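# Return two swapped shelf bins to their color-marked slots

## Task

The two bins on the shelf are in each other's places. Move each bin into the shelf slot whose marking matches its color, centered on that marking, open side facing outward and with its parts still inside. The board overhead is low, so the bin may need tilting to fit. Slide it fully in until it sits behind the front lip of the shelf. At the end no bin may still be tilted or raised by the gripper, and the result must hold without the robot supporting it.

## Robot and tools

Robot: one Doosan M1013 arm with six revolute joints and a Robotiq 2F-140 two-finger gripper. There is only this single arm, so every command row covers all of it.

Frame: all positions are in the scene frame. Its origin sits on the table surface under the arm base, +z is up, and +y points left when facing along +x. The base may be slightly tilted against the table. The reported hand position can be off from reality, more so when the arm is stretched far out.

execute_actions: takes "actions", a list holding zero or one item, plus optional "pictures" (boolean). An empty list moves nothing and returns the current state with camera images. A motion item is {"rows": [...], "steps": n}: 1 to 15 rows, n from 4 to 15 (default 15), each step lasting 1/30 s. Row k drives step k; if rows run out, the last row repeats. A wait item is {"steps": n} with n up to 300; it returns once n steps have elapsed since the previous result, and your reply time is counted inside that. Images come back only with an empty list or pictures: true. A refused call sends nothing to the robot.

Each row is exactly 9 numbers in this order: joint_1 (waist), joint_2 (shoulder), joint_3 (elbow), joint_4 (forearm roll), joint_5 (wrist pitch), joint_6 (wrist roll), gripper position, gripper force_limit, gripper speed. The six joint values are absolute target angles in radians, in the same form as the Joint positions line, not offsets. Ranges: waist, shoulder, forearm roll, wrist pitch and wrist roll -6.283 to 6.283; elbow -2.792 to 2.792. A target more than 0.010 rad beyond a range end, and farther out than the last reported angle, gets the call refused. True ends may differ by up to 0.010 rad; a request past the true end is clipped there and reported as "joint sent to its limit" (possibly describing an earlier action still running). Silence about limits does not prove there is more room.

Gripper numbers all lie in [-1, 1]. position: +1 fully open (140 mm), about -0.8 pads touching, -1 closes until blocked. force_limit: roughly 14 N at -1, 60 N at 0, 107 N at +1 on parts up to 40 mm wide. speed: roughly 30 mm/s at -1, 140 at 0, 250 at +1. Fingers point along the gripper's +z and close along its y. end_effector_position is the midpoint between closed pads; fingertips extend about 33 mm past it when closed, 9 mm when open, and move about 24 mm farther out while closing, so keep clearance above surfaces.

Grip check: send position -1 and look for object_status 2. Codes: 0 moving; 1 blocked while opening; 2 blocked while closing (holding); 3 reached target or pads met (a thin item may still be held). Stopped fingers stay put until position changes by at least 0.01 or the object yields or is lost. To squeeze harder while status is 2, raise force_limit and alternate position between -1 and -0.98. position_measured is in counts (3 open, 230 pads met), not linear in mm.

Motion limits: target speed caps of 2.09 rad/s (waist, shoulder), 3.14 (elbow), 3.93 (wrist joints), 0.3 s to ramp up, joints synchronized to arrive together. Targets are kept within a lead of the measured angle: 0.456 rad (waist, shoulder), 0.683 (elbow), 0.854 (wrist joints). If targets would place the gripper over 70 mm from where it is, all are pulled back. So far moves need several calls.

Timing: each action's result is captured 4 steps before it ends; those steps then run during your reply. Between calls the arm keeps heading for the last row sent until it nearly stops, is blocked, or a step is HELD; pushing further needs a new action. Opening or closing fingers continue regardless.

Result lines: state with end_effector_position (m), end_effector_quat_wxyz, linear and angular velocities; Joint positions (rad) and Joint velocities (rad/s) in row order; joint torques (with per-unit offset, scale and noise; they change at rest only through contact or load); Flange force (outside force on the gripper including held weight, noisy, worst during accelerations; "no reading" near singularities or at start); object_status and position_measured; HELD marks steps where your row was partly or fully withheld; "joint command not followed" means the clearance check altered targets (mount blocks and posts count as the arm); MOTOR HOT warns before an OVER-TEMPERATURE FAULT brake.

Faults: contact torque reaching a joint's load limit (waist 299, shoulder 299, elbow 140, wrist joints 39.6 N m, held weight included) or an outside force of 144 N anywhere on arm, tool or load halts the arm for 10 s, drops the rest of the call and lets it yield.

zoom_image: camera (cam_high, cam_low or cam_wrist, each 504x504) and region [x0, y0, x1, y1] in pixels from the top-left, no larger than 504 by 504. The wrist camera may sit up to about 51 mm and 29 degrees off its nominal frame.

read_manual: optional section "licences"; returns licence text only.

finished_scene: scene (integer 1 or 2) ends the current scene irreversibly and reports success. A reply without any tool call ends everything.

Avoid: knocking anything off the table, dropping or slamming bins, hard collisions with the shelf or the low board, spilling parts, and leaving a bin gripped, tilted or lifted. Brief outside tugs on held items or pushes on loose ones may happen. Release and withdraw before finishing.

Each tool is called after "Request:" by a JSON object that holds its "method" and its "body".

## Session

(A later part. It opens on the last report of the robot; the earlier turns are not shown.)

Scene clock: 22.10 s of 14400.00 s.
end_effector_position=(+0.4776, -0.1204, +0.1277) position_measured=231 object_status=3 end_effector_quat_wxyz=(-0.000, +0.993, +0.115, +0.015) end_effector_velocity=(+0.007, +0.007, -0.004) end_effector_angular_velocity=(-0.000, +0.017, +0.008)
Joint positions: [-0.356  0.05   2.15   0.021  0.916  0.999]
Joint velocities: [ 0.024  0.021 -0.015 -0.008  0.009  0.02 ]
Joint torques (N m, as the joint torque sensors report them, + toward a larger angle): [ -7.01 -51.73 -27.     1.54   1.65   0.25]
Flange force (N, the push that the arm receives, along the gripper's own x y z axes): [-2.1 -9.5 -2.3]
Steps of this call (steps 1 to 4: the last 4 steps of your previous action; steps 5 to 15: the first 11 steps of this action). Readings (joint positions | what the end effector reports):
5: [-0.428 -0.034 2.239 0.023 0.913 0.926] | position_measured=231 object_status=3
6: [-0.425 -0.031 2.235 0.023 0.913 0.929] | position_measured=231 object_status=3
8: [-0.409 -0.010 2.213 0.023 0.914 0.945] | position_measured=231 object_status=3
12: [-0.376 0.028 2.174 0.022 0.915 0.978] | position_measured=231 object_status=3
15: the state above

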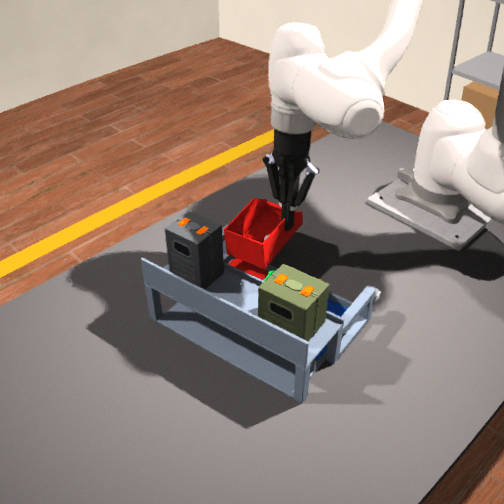

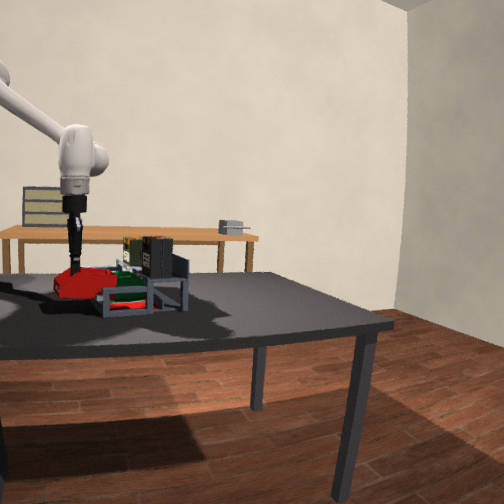

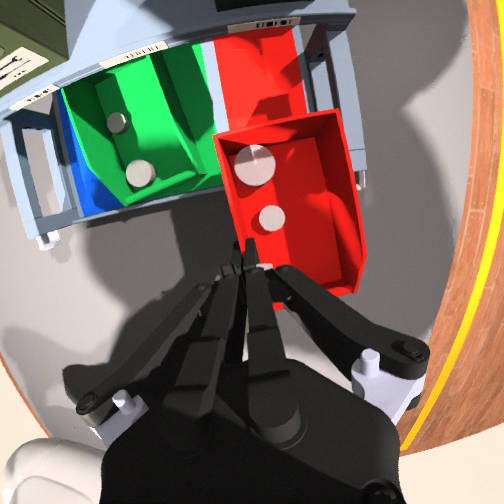

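Proceed, descending to the out pose.

Request:
{"method": "execute_actions", "body": {"actions": [{"rows":[[-0.341,0.077,2.133,0.02,0.9063,1.014,-1,0.5,-0.3],[-0.341,0.077,2.133,0.02,0.9063,1.014,-1,0.5,-0.3],[-0.341,0.077,2.133,0.02,0.9063,1.014,-1,0.5,-0.3],[-0.327,0.1045,2.1156,0.02,0.896,1.029,-1,0.5,-0.3],[-0.327,0.1045,2.1156,0.02,0.896,1.029,-1,0.5,-0.3],[-0.327,0.1045,2.1156,0.02,0.896,1.029,-1,0.5,-0.3],[-0.312,0.132,2.098,0.019,0.8856,1.043,-1,0.5,-0.3],[-0.312,0.132,2.098,0.019,0.8856,1.043,-1,0.5,-0.3],[-0.312,0.132,2.098,0.019,0.8856,1.043,-1,0.5,-0.3],[-0.298,0.1589,2.0812,0.019,0.8753,1.058,-1,0.5,-0.3]]}]}}

Request:
{"method": "execute_actions", "body": {"actions": []}}

Scene clock: 22.67 s of 14400.00 s.
end_effector_position=(+0.5248, -0.1105, +0.1083) position_measured=231 object_status=3 end_effector_quat_wxyz=(+0.000, +0.993, +0.115, +0.015) end_effector_velocity=(+0.175, +0.044, -0.073) end_effector_angular_velocity=(-0.001, -0.016, -0.010)
Joint positions: [-0.309  0.138  2.094  0.019  0.883  1.046]
Joint velocities: [ 0.171  0.313 -0.208  0.    -0.124  0.179]
Joint torques (N m, as the joint torque sensors report them, + toward a larger angle): [ -1.13 -22.08 -36.17   3.63  -0.86  -0.19]
Flange force (N, the push that the arm receives, along the gripper's own x y z axes): [-4.4 -7.2 -6.2]
Steps of this call (steps 1 to 4: the last 4 steps of your previous action; steps 5 to 6: the robot went on to your last target; steps 7 to 17: the first 11 steps of this action). Readings (joint positions | what the end effector reports):
7: [-0.356 0.050 2.150 0.021 0.917 0.999] | position_measured=231 object_status=3
8: [-0.354 0.054 2.148 0.021 0.916 1.001] | position_measured=231 object_status=3
10: [-0.343 0.074 2.135 0.020 0.908 1.012] | position_measured=231 object_status=3
14: [-0.324 0.110 2.112 0.020 0.894 1.032] | position_measured=231 object_status=3
17: the state above

Scene clock: 22.80 s of 14400.00 s.
end_effector_position=(+0.5357, -0.1076, +0.1028) position_measured=231 object_status=3 end_effector_quat_wxyz=(-0.000, +0.993, +0.115, +0.015) end_effector_velocity=(+0.002, +0.000, +0.001) end_effector_angular_velocity=(-0.001, -0.003, -0.001)
Joint positions: [-0.298  0.159  2.081  0.019  0.875  1.058]
Joint velocities: [ 0.001  0.    -0.002 -0.    -0.001  0.002]
Joint torques (N m, as the joint torque sensors report them, + toward a larger angle): [ -3.89 -52.01 -31.76   2.95   0.28  -0.09]
Flange force (N, the push that the arm receives, along the gripper's own x y z axes): [5.8 -3.5 1.7]
Kept back: nothing.
Steps of this call (steps 1 to 4: the last 4 steps of your previous action). Readings (joint positions | what the end effector reports):
1: [-0.303 0.149 2.087 0.019 0.879 1.053] | position_measured=231 object_status=3
2: [-0.299 0.157 2.083 0.019 0.876 1.057] | position_measured=231 object_status=3
4: the state above

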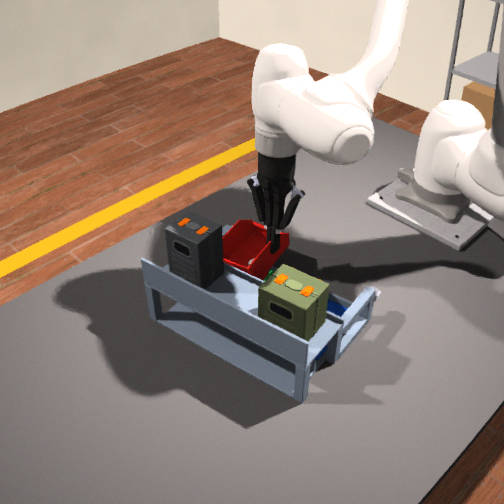

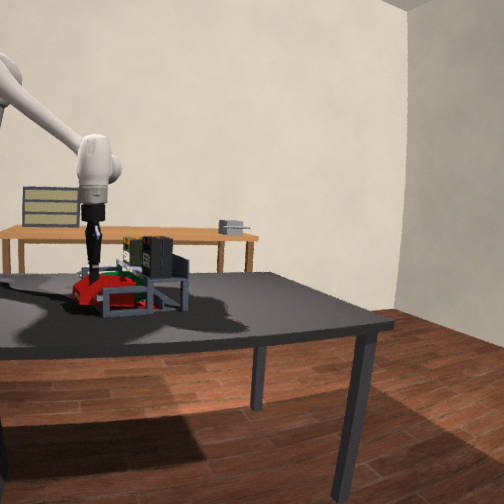

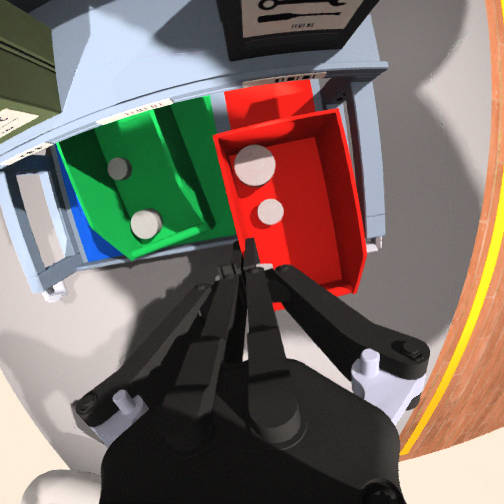

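Request:
{"method": "execute_actions", "body": {"actions": [{"rows":[[-0.287,0.178,2.06,0.018,0.877,1.069,-1,0.5,-0.3],[-0.287,0.178,2.06,0.018,0.877,1.069,-1,0.5,-0.3],[-0.287,0.178,2.06,0.018,0.877,1.069,-1,0.5,-0.3],[-0.276,0.197,2.039,0.018,0.879,1.08,-1,0.5,-0.3],[-0.276,0.197,2.039,0.018,0.879,1.08,-1,0.5,-0.3],[-0.276,0.197,2.039,0.018,0.879,1.08,-1,0.5,-0.3],[-0.265,0.2165,2.018,0.018,0.8805,1.092,-1,0.5,-0.3]]}], "pictures": true}}

Scene clock: 23.30 s of 14400.00 s.
end_effector_position=(+0.5750, -0.0989, +0.0986) position_measured=231 object_status=3 end_effector_quat_wxyz=(-0.000, +0.993, +0.115, +0.015) end_effector_velocity=(+0.001, +0.004, -0.002) end_effector_angular_velocity=(+0.002, +0.008, +0.002)
Joint positions: [-0.265  0.216  2.018  0.018  0.88   1.092]
Joint velocities: [ 0.007  0.006 -0.005  0.     0.006  0.005]
Joint torques (N m, as the joint torque sensors report them, + toward a larger angle): [ -3.69 -67.19 -30.68   2.6    1.13   0.1 ]
Flange force (N, the push that the arm receives, along the gripper's own x y z axes): [2.9 -3.1 3.7]
Steps of this call (steps 1 to 4: the robot went on to your last target; steps 5 to 15: the first 11 steps of this action). Readings (joint positions | what the end effector reports):
5: [-0.298 0.159 2.081 0.019 0.875 1.058] | position_measured=231 object_status=3
6: [-0.296 0.163 2.077 0.019 0.876 1.060] | position_measured=231 object_status=3
8: [-0.288 0.177 2.061 0.018 0.876 1.068] | position_measured=231 object_status=3
12: [-0.273 0.202 2.034 0.018 0.880 1.083] | position_measured=231 object_status=3
15: the state above

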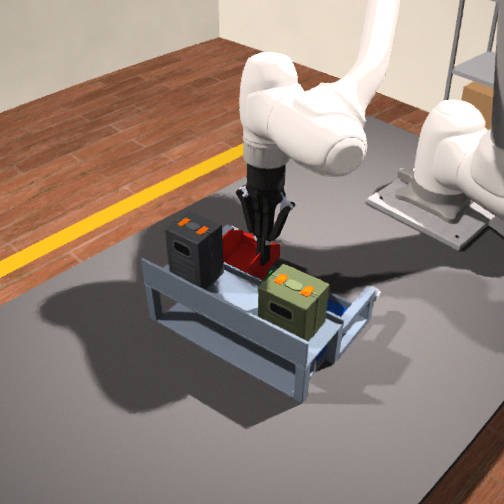

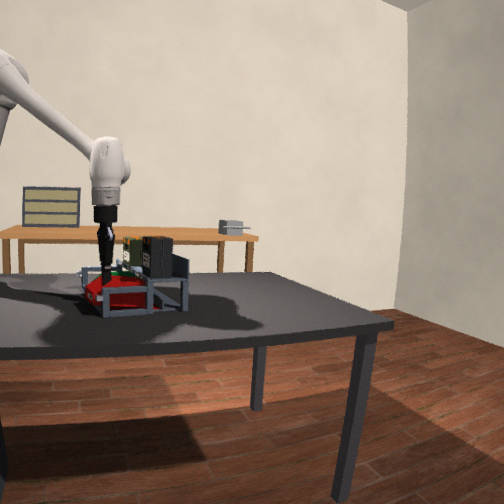

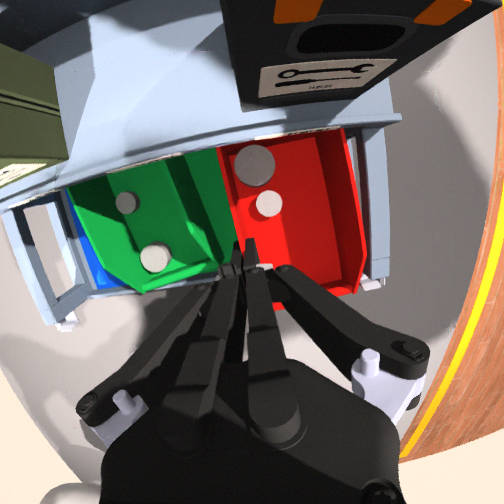

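Request:
{"method": "execute_actions", "body": {"actions": [{"rows":[[-0.255,0.235,1.997,0.017,0.883,1.102,-1,0.5,-0.3],[-0.255,0.235,1.997,0.017,0.883,1.102,-1,0.5,-0.3],[-0.255,0.235,1.997,0.017,0.883,1.102,-1,0.5,-0.3],[-0.246,0.254,1.975,0.017,0.8855,1.112,-1,0.5,-0.3],[-0.246,0.254,1.975,0.017,0.8855,1.112,-1,0.5,-0.3],[-0.246,0.254,1.975,0.017,0.8855,1.112,-1,0.5,-0.3],[-0.237,0.2724,1.954,0.0166,0.8881,1.122,-1,0.5,-0.3]]}], "pictures": true}}

Scene clock: 23.90 s of 14400.00 s.
end_effector_position=(+0.6132, -0.0907, +0.0938) position_measured=231 object_status=3 end_effector_quat_wxyz=(-0.000, +0.993, +0.114, +0.015) end_effector_velocity=(+0.000, +0.002, -0.001) end_effector_angular_velocity=(-0.000, +0.008, +0.002)
Joint positions: [-0.237  0.272  1.954  0.017  0.888  1.122]
Joint velocities: [ 0.005  0.004 -0.004 -0.003  0.007  0.005]
Joint torques (N m, as the joint torque sensors report them, + toward a larger angle): [ -2.66 -68.06 -31.43   2.46   0.7    0.1 ]
Flange force (N, the push that the arm receives, along the gripper's own x y z axes): [-2.4 -3.4 -1.0]
Steps of this call (steps 1 to 4: the last 4 steps of your previous action; steps 5 to 7: the robot went on to your last target; steps 8 to 18: the first 11 steps of this action). Readings (joint positions | what the end effector reports):
8: [-0.265 0.217 2.018 0.018 0.881 1.092] | position_measured=231 object_status=3
9: [-0.263 0.220 2.014 0.018 0.881 1.094] | position_measured=231 object_status=3
11: [-0.256 0.234 1.998 0.017 0.883 1.101] | position_measured=231 object_status=3
15: [-0.244 0.259 1.970 0.017 0.886 1.115] | position_measured=231 object_status=3
18: the state above

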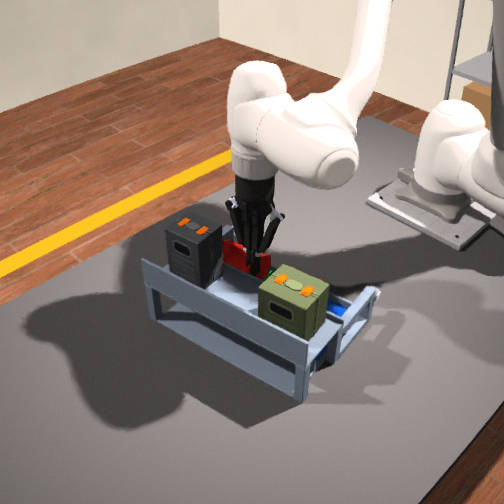

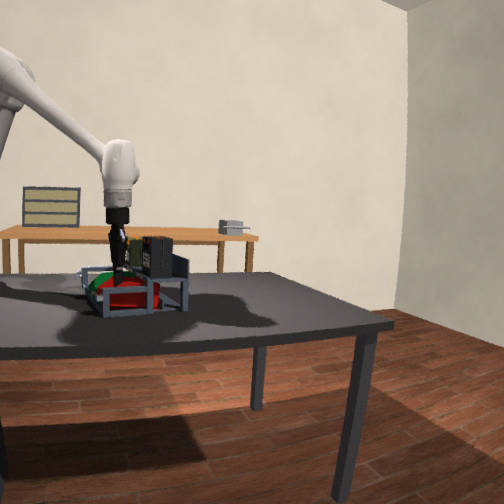

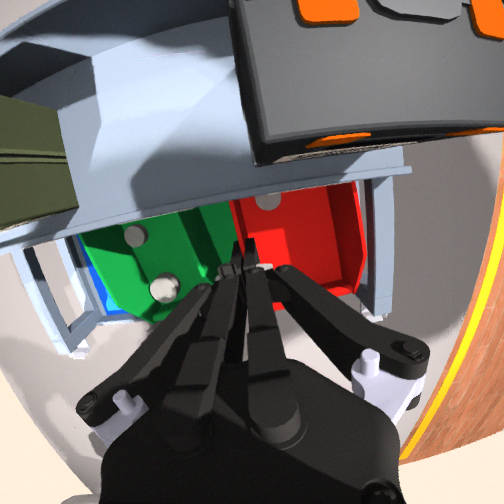

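Request:
{"method": "execute_actions", "body": {"actions": [{"rows":[[-0.246,0.264,1.974,0.038,0.85,1.099,-1,0.5,-0.3],[-0.246,0.264,1.974,0.038,0.85,1.099,-1,0.5,-0.3],[-0.246,0.264,1.974,0.038,0.85,1.099,-1,0.5,-0.3],[-0.2545,0.2557,1.9946,0.058,0.8114,1.0765,-1,0.5,-0.3]],"steps":12}]}}

Request:
{"method": "execute_actions", "body": {"actions": [{"rows":[[-0.263,0.2473,2.015,0.08,0.773,1.053,-1,0.5,-0.3]],"steps":10}]}}

Request:
{"method": "execute_actions", "body": {"actions": [{"rows":[[-0.272,0.2389,2.0352,0.103,0.7347,1.029,-1,0.5,-0.3]],"steps":12}], "pictures": true}}

Scene clock: 24.37 s of 14400.00 s.
end_effector_position=(+0.6134, -0.0919, +0.0873) position_measured=231 object_status=3 end_effector_quat_wxyz=(-0.005, +0.992, +0.114, +0.045) end_effector_velocity=(+0.006, -0.002, +0.003) end_effector_angular_velocity=(+0.003, -0.027, -0.003)
Joint positions: [-0.254  0.256  1.994  0.058  0.812  1.077]
Joint velocities: [-0.005 -0.006  0.003  0.014 -0.023 -0.012]
Joint torques (N m, as the joint torque sensors report them, + toward a larger angle): [ -0.33 -55.88 -34.91   3.07  -0.39  -0.27]
Flange force (N, the push that the arm receives, along the gripper's own x y z axes): [2.7 -2.6 -1.6]
Steps of this call (steps 1 to 4: the last 4 steps of your previous action; steps 5 to 6: the robot went on to your last target; steps 7 to 14: the first 8 steps of this action). Readings (joint positions | what the end effector reports):
7: [-0.237 0.272 1.954 0.017 0.888 1.122] | position_measured=231 object_status=3
8: [-0.238 0.271 1.957 0.021 0.881 1.119] | position_measured=231 object_status=3
10: [-0.245 0.265 1.973 0.036 0.853 1.101] | position_measured=231 object_status=3
14: the state above

Scene clock: 24.70 s of 14400.00 s.
end_effector_position=(+0.6134, -0.0926, +0.0846) position_measured=231 object_status=3 end_effector_quat_wxyz=(-0.006, +0.992, +0.113, +0.060) end_effector_velocity=(+0.002, -0.000, +0.000) end_effector_angular_velocity=(+0.001, -0.006, -0.000)
Joint positions: [-0.263  0.247  2.015  0.08   0.773  1.053]
Joint velocities: [-0.    -0.    -0.     0.003 -0.005 -0.002]
Joint torques (N m, as the joint torque sensors report them, + toward a larger angle): [ -2.05 -55.24 -31.6    2.87  -0.6   -0.24]
Flange force (N, the push that the arm receives, along the gripper's own x y z axes): [1.8 -4.0 -2.9]
Steps of this call (steps 1 to 4: the last 4 steps of your previous action; steps 5 to 10: the first 6 steps of this action). Readings (joint positions | what the end effector reports):
5: [-0.255 0.256 1.995 0.058 0.811 1.076] | position_measured=231 object_status=3
6: [-0.256 0.254 1.998 0.062 0.804 1.072] | position_measured=231 object_status=3
8: [-0.262 0.248 2.014 0.078 0.776 1.055] | position_measured=231 object_status=3
10: the state above

Scene clock: 25.10 s of 14400.00 s.
end_effector_position=(+0.6132, -0.0938, +0.0821) position_measured=231 object_status=3 end_effector_quat_wxyz=(-0.007, +0.991, +0.112, +0.076) end_effector_velocity=(+0.000, +0.000, +0.000) end_effector_angular_velocity=(-0.000, -0.001, +0.000)
Joint positions: [-0.272  0.239  2.035  0.103  0.735  1.029]
Joint velocities: [ 0.    -0.001  0.001  0.    -0.001 -0.   ]
Joint torques (N m, as the joint torque sensors report them, + toward a larger angle): [  0.73 -57.76 -37.06   2.84  -2.31  -0.19]
Flange force (N, the push that the arm receives, along the gripper's own x y z axes): [-6.6 -0.9 -0.1]
Steps of this call (steps 1 to 4: the last 4 steps of your previous action; steps 5 to 12: the first 8 steps of this action). Readings (joint positions | what the end effector reports):
5: [-0.263 0.247 2.015 0.080 0.773 1.053] | position_measured=231 object_status=3
6: [-0.265 0.246 2.019 0.085 0.765 1.048] | position_measured=231 object_status=3
8: [-0.271 0.240 2.034 0.101 0.738 1.031] | position_measured=231 object_status=3
12: the state above

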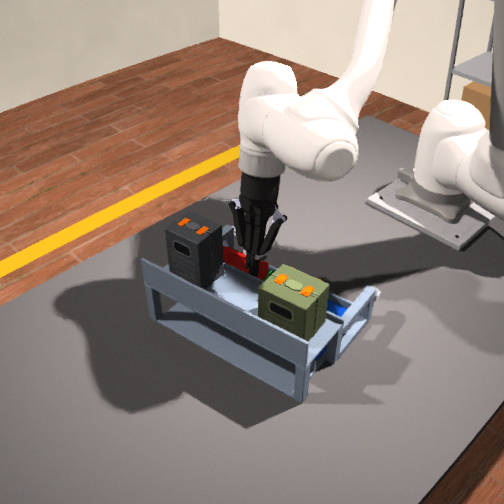

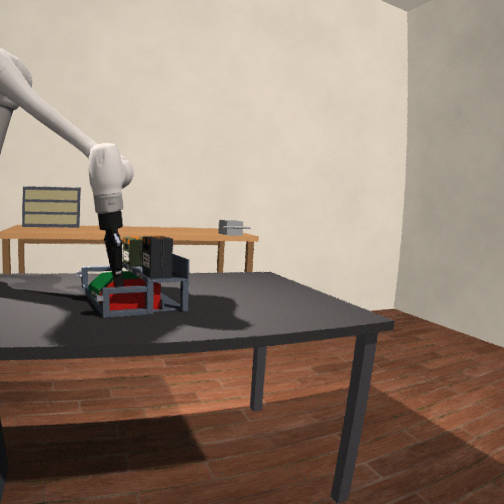

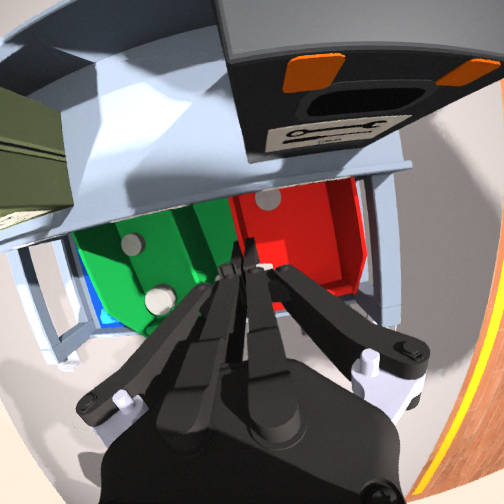

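Request:
{"method": "execute_actions", "body": {"actions": [{"rows":[[-0.274,0.2413,2.037,0.103,0.7305,1.027,-1,0.5,-0.3]],"steps":8}]}}

Request:
{"method": "execute_actions", "body": {"actions": [{"rows":[[-0.274,0.2413,2.037,0.103,0.7305,1.027,-0.45,0.5,-0.3]],"steps":12}]}}

Request:
{"method": "execute_actions", "body": {"actions": [{"rows":[[-0.274,0.174,1.9983,0.0937,0.836,1.04,-0.45,0.5,-0.3]],"steps":12}]}}

Request:
{"method": "execute_actions", "body": {"actions": [{"rows":[[-0.1,0.0,2.15,0.055,0.845,1.24,-0.3,0.5,-0.3]]}]}}

Request:
{"method": "execute_actions", "body": {"actions": []}}

Scene clock: 25.53 s of 14400.00 s.
end_effector_position=(+0.6132, -0.0951, +0.0804) position_measured=231 object_status=3 end_effector_quat_wxyz=(-0.007, +0.991, +0.112, +0.076) end_effector_velocity=(+0.001, -0.001, -0.002) end_effector_angular_velocity=(-0.000, -0.000, -0.001)
Joint positions: [-0.274  0.241  2.037  0.103  0.73   1.027]
Joint velocities: [-0.002  0.004 -0.001  0.001 -0.004 -0.002]
Joint torques (N m, as the joint torque sensors report them, + toward a larger angle): [ -5.77 -54.05 -30.5    2.32  -0.75  -0.47]
Flange force (N, the push that the arm receives, along the gripper's own x y z axes): [5.1 -11.0 -6.6]
Steps of this call (steps 1 to 4: the last 4 steps of your previous action; steps 5 to 9: the robot went on to your last target; steps 10 to 13: the first 4 steps of this action). Readings (joint positions | what the end effector reports):
10: [-0.272 0.239 2.035 0.103 0.735 1.029] | position_measured=231 object_status=3
11: [-0.273 0.240 2.036 0.103 0.732 1.028] | position_measured=231 object_status=3
13: the state above

Scene clock: 25.93 s of 14400.00 s.
end_effector_position=(+0.6129, -0.0951, +0.0798) position_measured=194 object_status=0 end_effector_quat_wxyz=(-0.007, +0.991, +0.112, +0.076) end_effector_velocity=(-0.000, +0.000, +0.000) end_effector_angular_velocity=(-0.000, -0.000, +0.000)
Joint positions: [-0.274  0.241  2.037  0.103  0.73   1.027]
Joint velocities: [ 0. -0.  0.  0. -0. -0.]
Joint torques (N m, as the joint torque sensors report them, + toward a larger angle): [ -4.26 -52.96 -29.84   3.16   0.37  -0.38]
Flange force (N, the push that the arm receives, along the gripper's own x y z axes): [3.2 -7.5 -5.0]
Steps of this call (steps 1 to 4: the last 4 steps of your previous action; steps 5 to 12: the first 8 steps of this action). Readings (joint positions | what the end effector reports):
5: [-0.274 0.241 2.037 0.103 0.730 1.027] | position_measured=231 object_status=0
6: [-0.274 0.241 2.037 0.103 0.730 1.027] | position_measured=231 object_status=0
8: [-0.274 0.241 2.037 0.103 0.730 1.027] | position_measured=217 object_status=0
12: the state above

Scene clock: 26.33 s of 14400.00 s.
end_effector_position=(+0.6085, -0.0936, +0.1357) position_measured=186 object_status=3 end_effector_quat_wxyz=(-0.007, +0.991, +0.113, +0.076) end_effector_velocity=(-0.003, -0.001, -0.000) end_effector_angular_velocity=(-0.002, +0.009, +0.003)
Joint positions: [-0.274  0.174  1.998  0.094  0.836  1.04 ]
Joint velocities: [-0.    -0.001 -0.    -0.006  0.009  0.002]
Joint torques (N m, as the joint torque sensors report them, + toward a larger angle): [ -4.44 -50.42 -34.6    3.24   0.35   0.27]
Flange force (N, the push that the arm receives, along the gripper's own x y z axes): [4.4 -4.3 3.8]
Steps of this call (steps 1 to 4: the last 4 steps of your previous action; steps 5 to 12: the first 8 steps of this action). Readings (joint positions | what the end effector reports):
5: [-0.274 0.241 2.037 0.103 0.731 1.027] | position_measured=186 object_status=0
6: [-0.274 0.238 2.035 0.102 0.737 1.027] | position_measured=186 object_status=0
8: [-0.274 0.208 2.018 0.098 0.784 1.033] | position_measured=186 object_status=3
12: the state above

Scene clock: 26.83 s of 14400.00 s.
end_effector_position=(+0.5201, +0.0098, +0.1549) position_measured=167 object_status=3 end_effector_quat_wxyz=(-0.005, +0.991, +0.112, +0.076) end_effector_velocity=(-0.086, +0.080, +0.011) end_effector_angular_velocity=(-0.003, -0.009, +0.003)
Joint positions: [-0.102  0.002  2.148  0.056  0.845  1.237]
Joint velocities: [ 0.157 -0.156  0.133 -0.034  0.007  0.176]
Joint torques (N m, as the joint torque sensors report them, + toward a larger angle): [-27.17   1.   -43.81   3.62  -0.33  -0.02]
Flange force (N, the push that the arm receives, along the gripper's own x y z axes): [6.0 -7.4 3.6]
Steps of this call (steps 1 to 4: the last 4 steps of your previous action; steps 5 to 15: the first 11 steps of this action). Readings (joint positions | what the end effector reports):
5: [-0.274 0.174 1.998 0.094 0.836 1.040] | position_measured=186 object_status=0
6: [-0.270 0.170 2.002 0.093 0.836 1.045] | position_measured=183 object_status=0
8: [-0.240 0.140 2.029 0.086 0.838 1.080] | position_measured=172 object_status=0
12: [-0.148 0.048 2.109 0.066 0.843 1.186] | position_measured=167 object_status=0
15: the state above

Scene clock: 26.97 s of 14400.00 s.
end_effector_position=(+0.5187, +0.0110, +0.1550) position_measured=167 object_status=3 end_effector_quat_wxyz=(-0.005, +0.991, +0.112, +0.076) end_effector_velocity=(-0.001, +0.000, -0.001) end_effector_angular_velocity=(+0.000, +0.002, -0.002)
Joint positions: [-0.1   -0.     2.15   0.055  0.845  1.24 ]
Joint velocities: [ 0.     0.     0.002 -0.    -0.     0.002]
Joint torques (N m, as the joint torque sensors report them, + toward a larger angle): [ -4.79 -35.25 -33.07   3.39   0.04  -0.1 ]
Flange force (N, the push that the arm receives, along the gripper's own x y z axes): [6.7 -8.9 -1.2]
Kept back: nothing.
Steps of this call (steps 1 to 4: the last 4 steps of your previous action). Readings (joint positions | what the end effector reports):
1: [-0.100 0.000 2.150 0.055 0.845 1.239] | position_measured=167 object_status=3
2: [-0.100 -0.000 2.150 0.055 0.845 1.240] | position_measured=167 object_status=3
4: the state above

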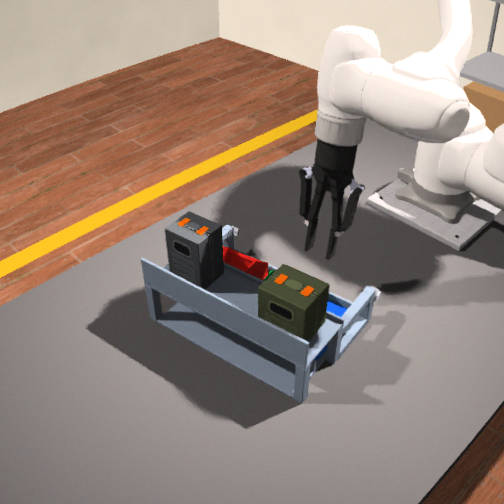

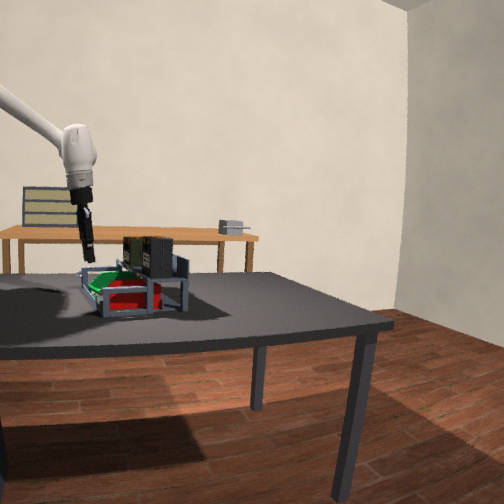

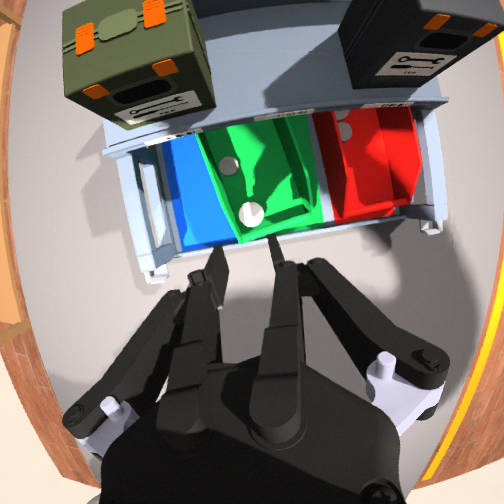

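Request:
{"method": "zoom_image", "body": {"camera": "cam_wrist", "region": [140,80,460,280]}}

Request:
{"method": "execute_actions", "body": {"actions": [{"rows":[[-0.025,0.113,2.071,0.047,0.811,1.313,-0.3,0.5,-0.3]]}], "pictures": true}}

Region (140, 80, 460, 280) of cam_wrist's 504x504 image, scaled by 1.575, with more detail than that image has; it fills the top 315 rows of this view, and the rest is white.

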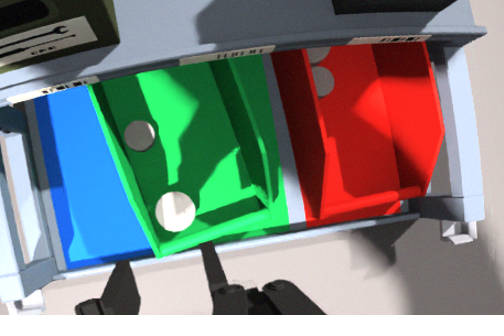

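Scene clock: 27.43 s of 14400.00 s.
end_effector_position=(+0.5754, +0.0475, +0.1349) position_measured=167 object_status=3 end_effector_quat_wxyz=(-0.007, +0.991, +0.115, +0.075) end_effector_velocity=(-0.000, -0.000, -0.000) end_effector_angular_velocity=(-0.000, -0.000, -0.002)
Joint positions: [-0.025  0.113  2.071  0.047  0.811  1.313]
Joint velocities: [-0.     0.     0.001 -0.001 -0.001  0.002]
Joint torques (N m, as the joint torque sensors report them, + toward a larger angle): [  0.79 -46.19 -31.46   3.15   0.04   0.15]
Flange force (N, the push that the arm receives, along the gripper's own x y z axes): [3.8 2.3 -3.0]
Steps of this call (steps 1 to 3: the robot went on to your last target; steps 4 to 14: the first 11 steps of this action). Readings (joint positions | what the end effector reports):
4: [-0.100 0.000 2.150 0.055 0.845 1.240] | position_measured=167 object_status=3
5: [-0.097 0.004 2.147 0.055 0.844 1.243] | position_measured=167 object_status=3
7: [-0.077 0.035 2.125 0.052 0.835 1.263] | position_measured=167 object_status=3
11: [-0.027 0.111 2.073 0.047 0.812 1.311] | position_measured=167 object_status=3
14: the state above

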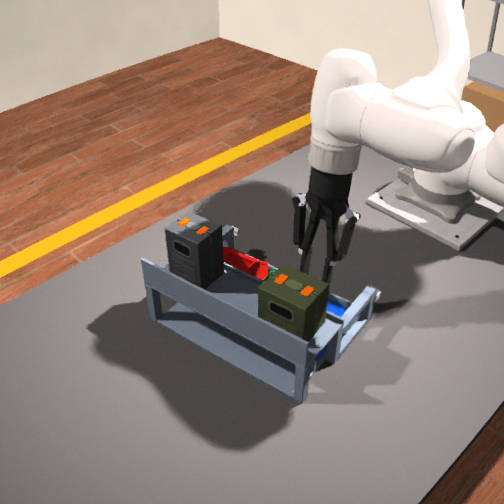

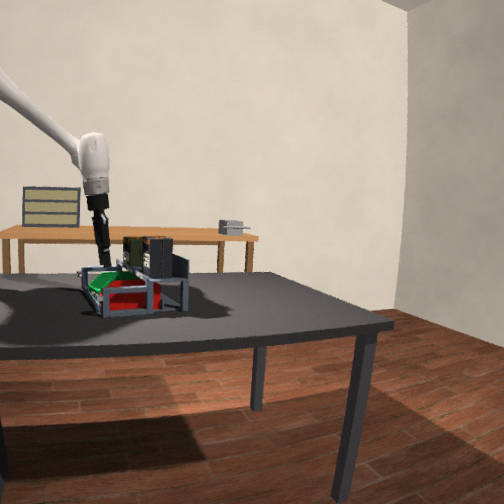

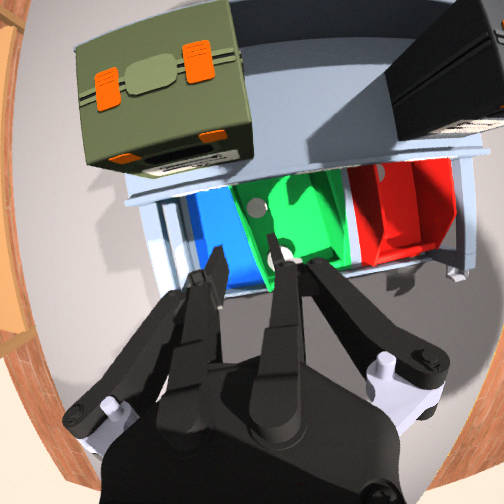

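Request:
{"method": "execute_actions", "body": {"actions": [{"rows":[[-0.031,0.1795,2.119,0.054,0.6975,1.302,-0.35,0.5,-0.3]]}]}}

Request:
{"method": "execute_actions", "body": {"actions": [{"rows":[[-0.031,0.1795,2.119,0.054,0.6975,1.302,-1,0.5,-0.3]]}]}}

Request:
{"method": "execute_actions", "body": {"actions": [{"rows":[[-0.031,0.1785,2.1154,0.054,0.7021,1.302,-1,0.5,-0.3]],"steps":10}], "pictures": true}}

Scene clock: 28.10 s of 14400.00 s.
end_effector_position=(+0.5766, +0.0441, +0.0787) position_measured=173 object_status=0 end_effector_quat_wxyz=(-0.007, +0.991, +0.113, +0.075) end_effector_velocity=(+0.000, -0.000, -0.000) end_effector_angular_velocity=(-0.000, -0.001, +0.001)
Joint positions: [-0.031  0.18   2.119  0.054  0.698  1.302]
Joint velocities: [-0.     0.001  0.    -0.    -0.002 -0.001]
Joint torques (N m, as the joint torque sensors report them, + toward a larger angle): [ -0.51 -51.4  -29.59   2.65   0.5   -0.13]
Flange force (N, the push that the arm receives, along the gripper's own x y z axes): [4.6 -0.5 0.2]
Steps of this call (steps 1 to 4: the last 4 steps of your previous action; steps 5 to 9: the robot went on to your last target; steps 10 to 20: the first 11 steps of this action). Readings (joint positions | what the end effector reports):
10: [-0.025 0.113 2.071 0.047 0.811 1.313] | position_measured=167 object_status=0
11: [-0.025 0.117 2.073 0.047 0.804 1.313] | position_measured=170 object_status=0
13: [-0.028 0.146 2.095 0.050 0.753 1.308] | position_measured=173 object_status=0
17: [-0.031 0.180 2.119 0.054 0.698 1.302] | position_measured=173 object_status=0
20: the state above

Scene clock: 28.60 s of 14400.00 s.
end_effector_position=(+0.5767, +0.0441, +0.0789) position_measured=227 object_status=0 end_effector_quat_wxyz=(-0.007, +0.991, +0.113, +0.075) end_effector_velocity=(-0.000, +0.000, +0.000) end_effector_angular_velocity=(+0.000, -0.000, -0.000)
Joint positions: [-0.031  0.179  2.119  0.054  0.697  1.302]
Joint velocities: [-0. -0.  0.  0. -0.  0.]
Joint torques (N m, as the joint torque sensors report them, + toward a larger angle): [  0.63 -44.37 -28.14   2.53   0.43  -0.24]
Flange force (N, the push that the arm receives, along the gripper's own x y z axes): [-1.7 0.8 -6.6]
Steps of this call (steps 1 to 4: the last 4 steps of your previous action; steps 5 to 15: the first 11 steps of this action). Readings (joint positions | what the end effector reports):
5: [-0.031 0.180 2.119 0.054 0.698 1.302] | position_measured=173 object_status=0
6: [-0.031 0.180 2.119 0.054 0.698 1.302] | position_measured=176 object_status=0
8: [-0.031 0.180 2.119 0.054 0.698 1.302] | position_measured=187 object_status=0
12: [-0.031 0.180 2.119 0.054 0.698 1.302] | position_measured=210 object_status=0
15: the state above

Scene clock: 28.93 s of 14400.00 s.
end_effector_position=(+0.5777, +0.0441, +0.0808) position_measured=231 object_status=3 end_effector_quat_wxyz=(-0.007, +0.991, +0.113, +0.075) end_effector_velocity=(+0.001, -0.000, +0.001) end_effector_angular_velocity=(-0.000, -0.002, -0.000)
Joint positions: [-0.031  0.179  2.116  0.054  0.702  1.302]
Joint velocities: [-0.    -0.001 -0.002 -0.     0.001  0.   ]
Joint torques (N m, as the joint torque sensors report them, + toward a larger angle): [ -2.61 -46.11 -30.94   2.79  -0.4    0.21]
Flange force (N, the push that the arm receives, along the gripper's own x y z axes): [-2.6 -4.6 -6.2]
Steps of this call (steps 1 to 4: the last 4 steps of your previous action; steps 5 to 10: the first 6 steps of this action). Readings (joint positions | what the end effector reports):
5: [-0.031 0.179 2.119 0.054 0.698 1.302] | position_measured=231 object_status=0
6: [-0.031 0.179 2.118 0.054 0.700 1.302] | position_measured=231 object_status=3
8: [-0.031 0.179 2.116 0.054 0.702 1.302] | position_measured=231 object_status=3
10: the state above

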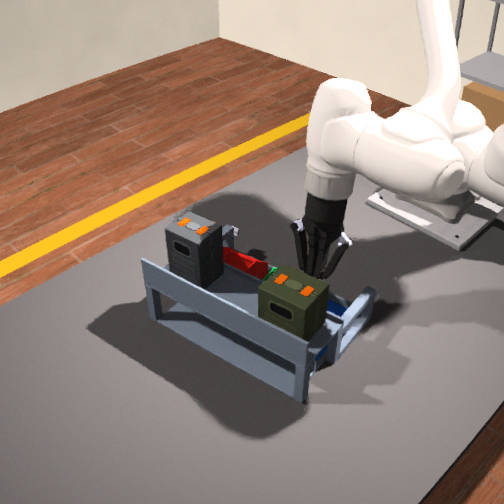

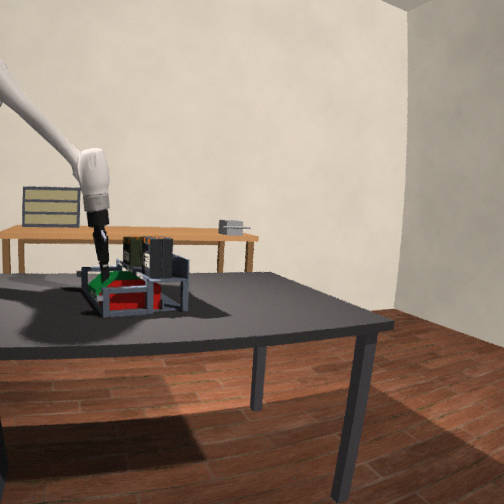

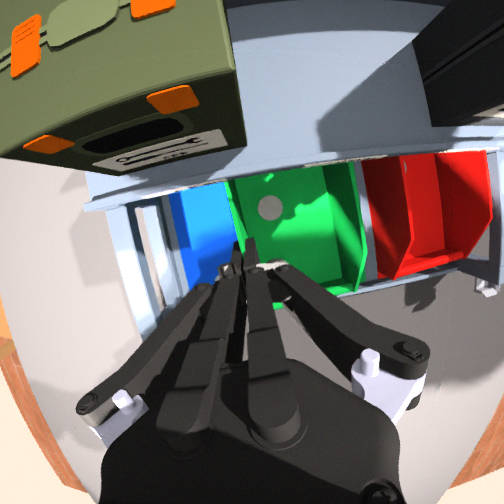

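Request:
{"method": "execute_actions", "body": {"actions": [{"rows":[[-0.048,0.18,2.1135,0.058,0.7028,1.283,-1,0.5,-0.3],[-0.048,0.18,2.1135,0.058,0.7028,1.283,-1,0.5,-0.3],[-0.048,0.18,2.1135,0.058,0.7028,1.283,-1,0.5,-0.3],[-0.065,0.1815,2.1116,0.061,0.7036,1.264,-1,0.5,-0.3],[-0.065,0.1815,2.1116,0.061,0.7036,1.264,-1,0.5,-0.3],[-0.065,0.1815,2.1116,0.061,0.7036,1.264,-1,0.5,-0.3],[-0.081,0.183,2.1097,0.065,0.7043,1.245,-1,0.5,-0.3]]}]}}

Request:
{"method": "execute_actions", "body": {"actions": [{"rows":[[-0.081,0.1872,2.1043,0.065,0.7055,1.245,-1,0.5,-0.3]],"steps":12}], "pictures": true}}

Scene clock: 29.47 s of 14400.00 s.
end_effector_position=(+0.5823, +0.0174, +0.0811) position_measured=231 object_status=3 end_effector_quat_wxyz=(-0.007, +0.991, +0.112, +0.075) end_effector_velocity=(-0.001, -0.003, -0.000) end_effector_angular_velocity=(+0.000, +0.002, +0.002)
Joint positions: [-0.081  0.183  2.11   0.065  0.704  1.245]
Joint velocities: [-0.006  0.     0.     0.002  0.002 -0.009]
Joint torques (N m, as the joint torque sensors report them, + toward a larger angle): [ -0.33 -54.58 -30.66   2.87   0.01   0.14]
Flange force (N, the push that the arm receives, along the gripper's own x y z axes): [5.4 -6.1 3.8]
Steps of this call (steps 1 to 4: the last 4 steps of your previous action; step 5: the robot went on to your last target; steps 6 to 16: the first 11 steps of this action). Readings (joint positions | what the end effector reports):
6: [-0.031 0.179 2.115 0.054 0.702 1.302] | position_measured=231 object_status=3
7: [-0.035 0.179 2.115 0.055 0.702 1.298] | position_measured=231 object_status=3
9: [-0.047 0.179 2.113 0.058 0.703 1.284] | position_measured=231 object_status=3
13: [-0.069 0.182 2.111 0.062 0.704 1.259] | position_measured=231 object_status=3
16: the state above

Scene clock: 29.87 s of 14400.00 s.
end_effector_position=(+0.5853, +0.0173, +0.0811) position_measured=231 object_status=3 end_effector_quat_wxyz=(-0.007, +0.991, +0.112, +0.075) end_effector_velocity=(+0.000, -0.000, +0.000) end_effector_angular_velocity=(-0.000, -0.000, +0.001)
Joint positions: [-0.081  0.187  2.104  0.065  0.706  1.245]
Joint velocities: [ 0.     0.    -0.001 -0.     0.    -0.   ]
Joint torques (N m, as the joint torque sensors report them, + toward a larger angle): [ -1.61 -51.03 -31.42   2.99   0.04   0.45]
Flange force (N, the push that the arm receives, along the gripper's own x y z axes): [0.9 -1.4 0.7]
Steps of this call (steps 1 to 4: the last 4 steps of your previous action; steps 5 to 12: the first 8 steps of this action). Readings (joint positions | what the end effector reports):
5: [-0.081 0.183 2.110 0.065 0.704 1.245] | position_measured=231 object_status=3
6: [-0.081 0.185 2.107 0.065 0.705 1.245] | position_measured=231 object_status=3
8: [-0.081 0.187 2.104 0.065 0.705 1.245] | position_measured=231 object_status=3
12: the state above

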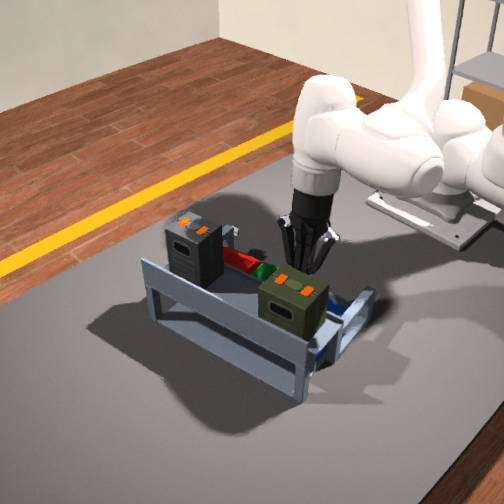

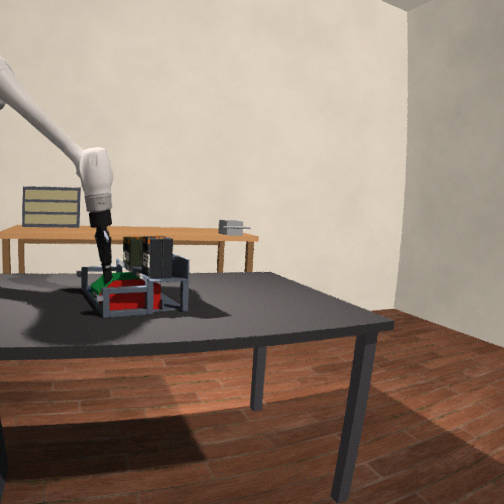

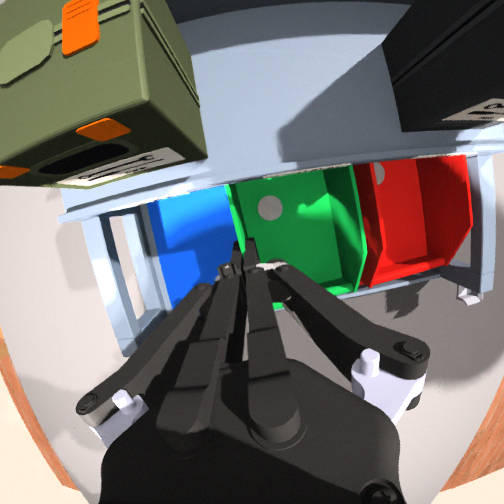

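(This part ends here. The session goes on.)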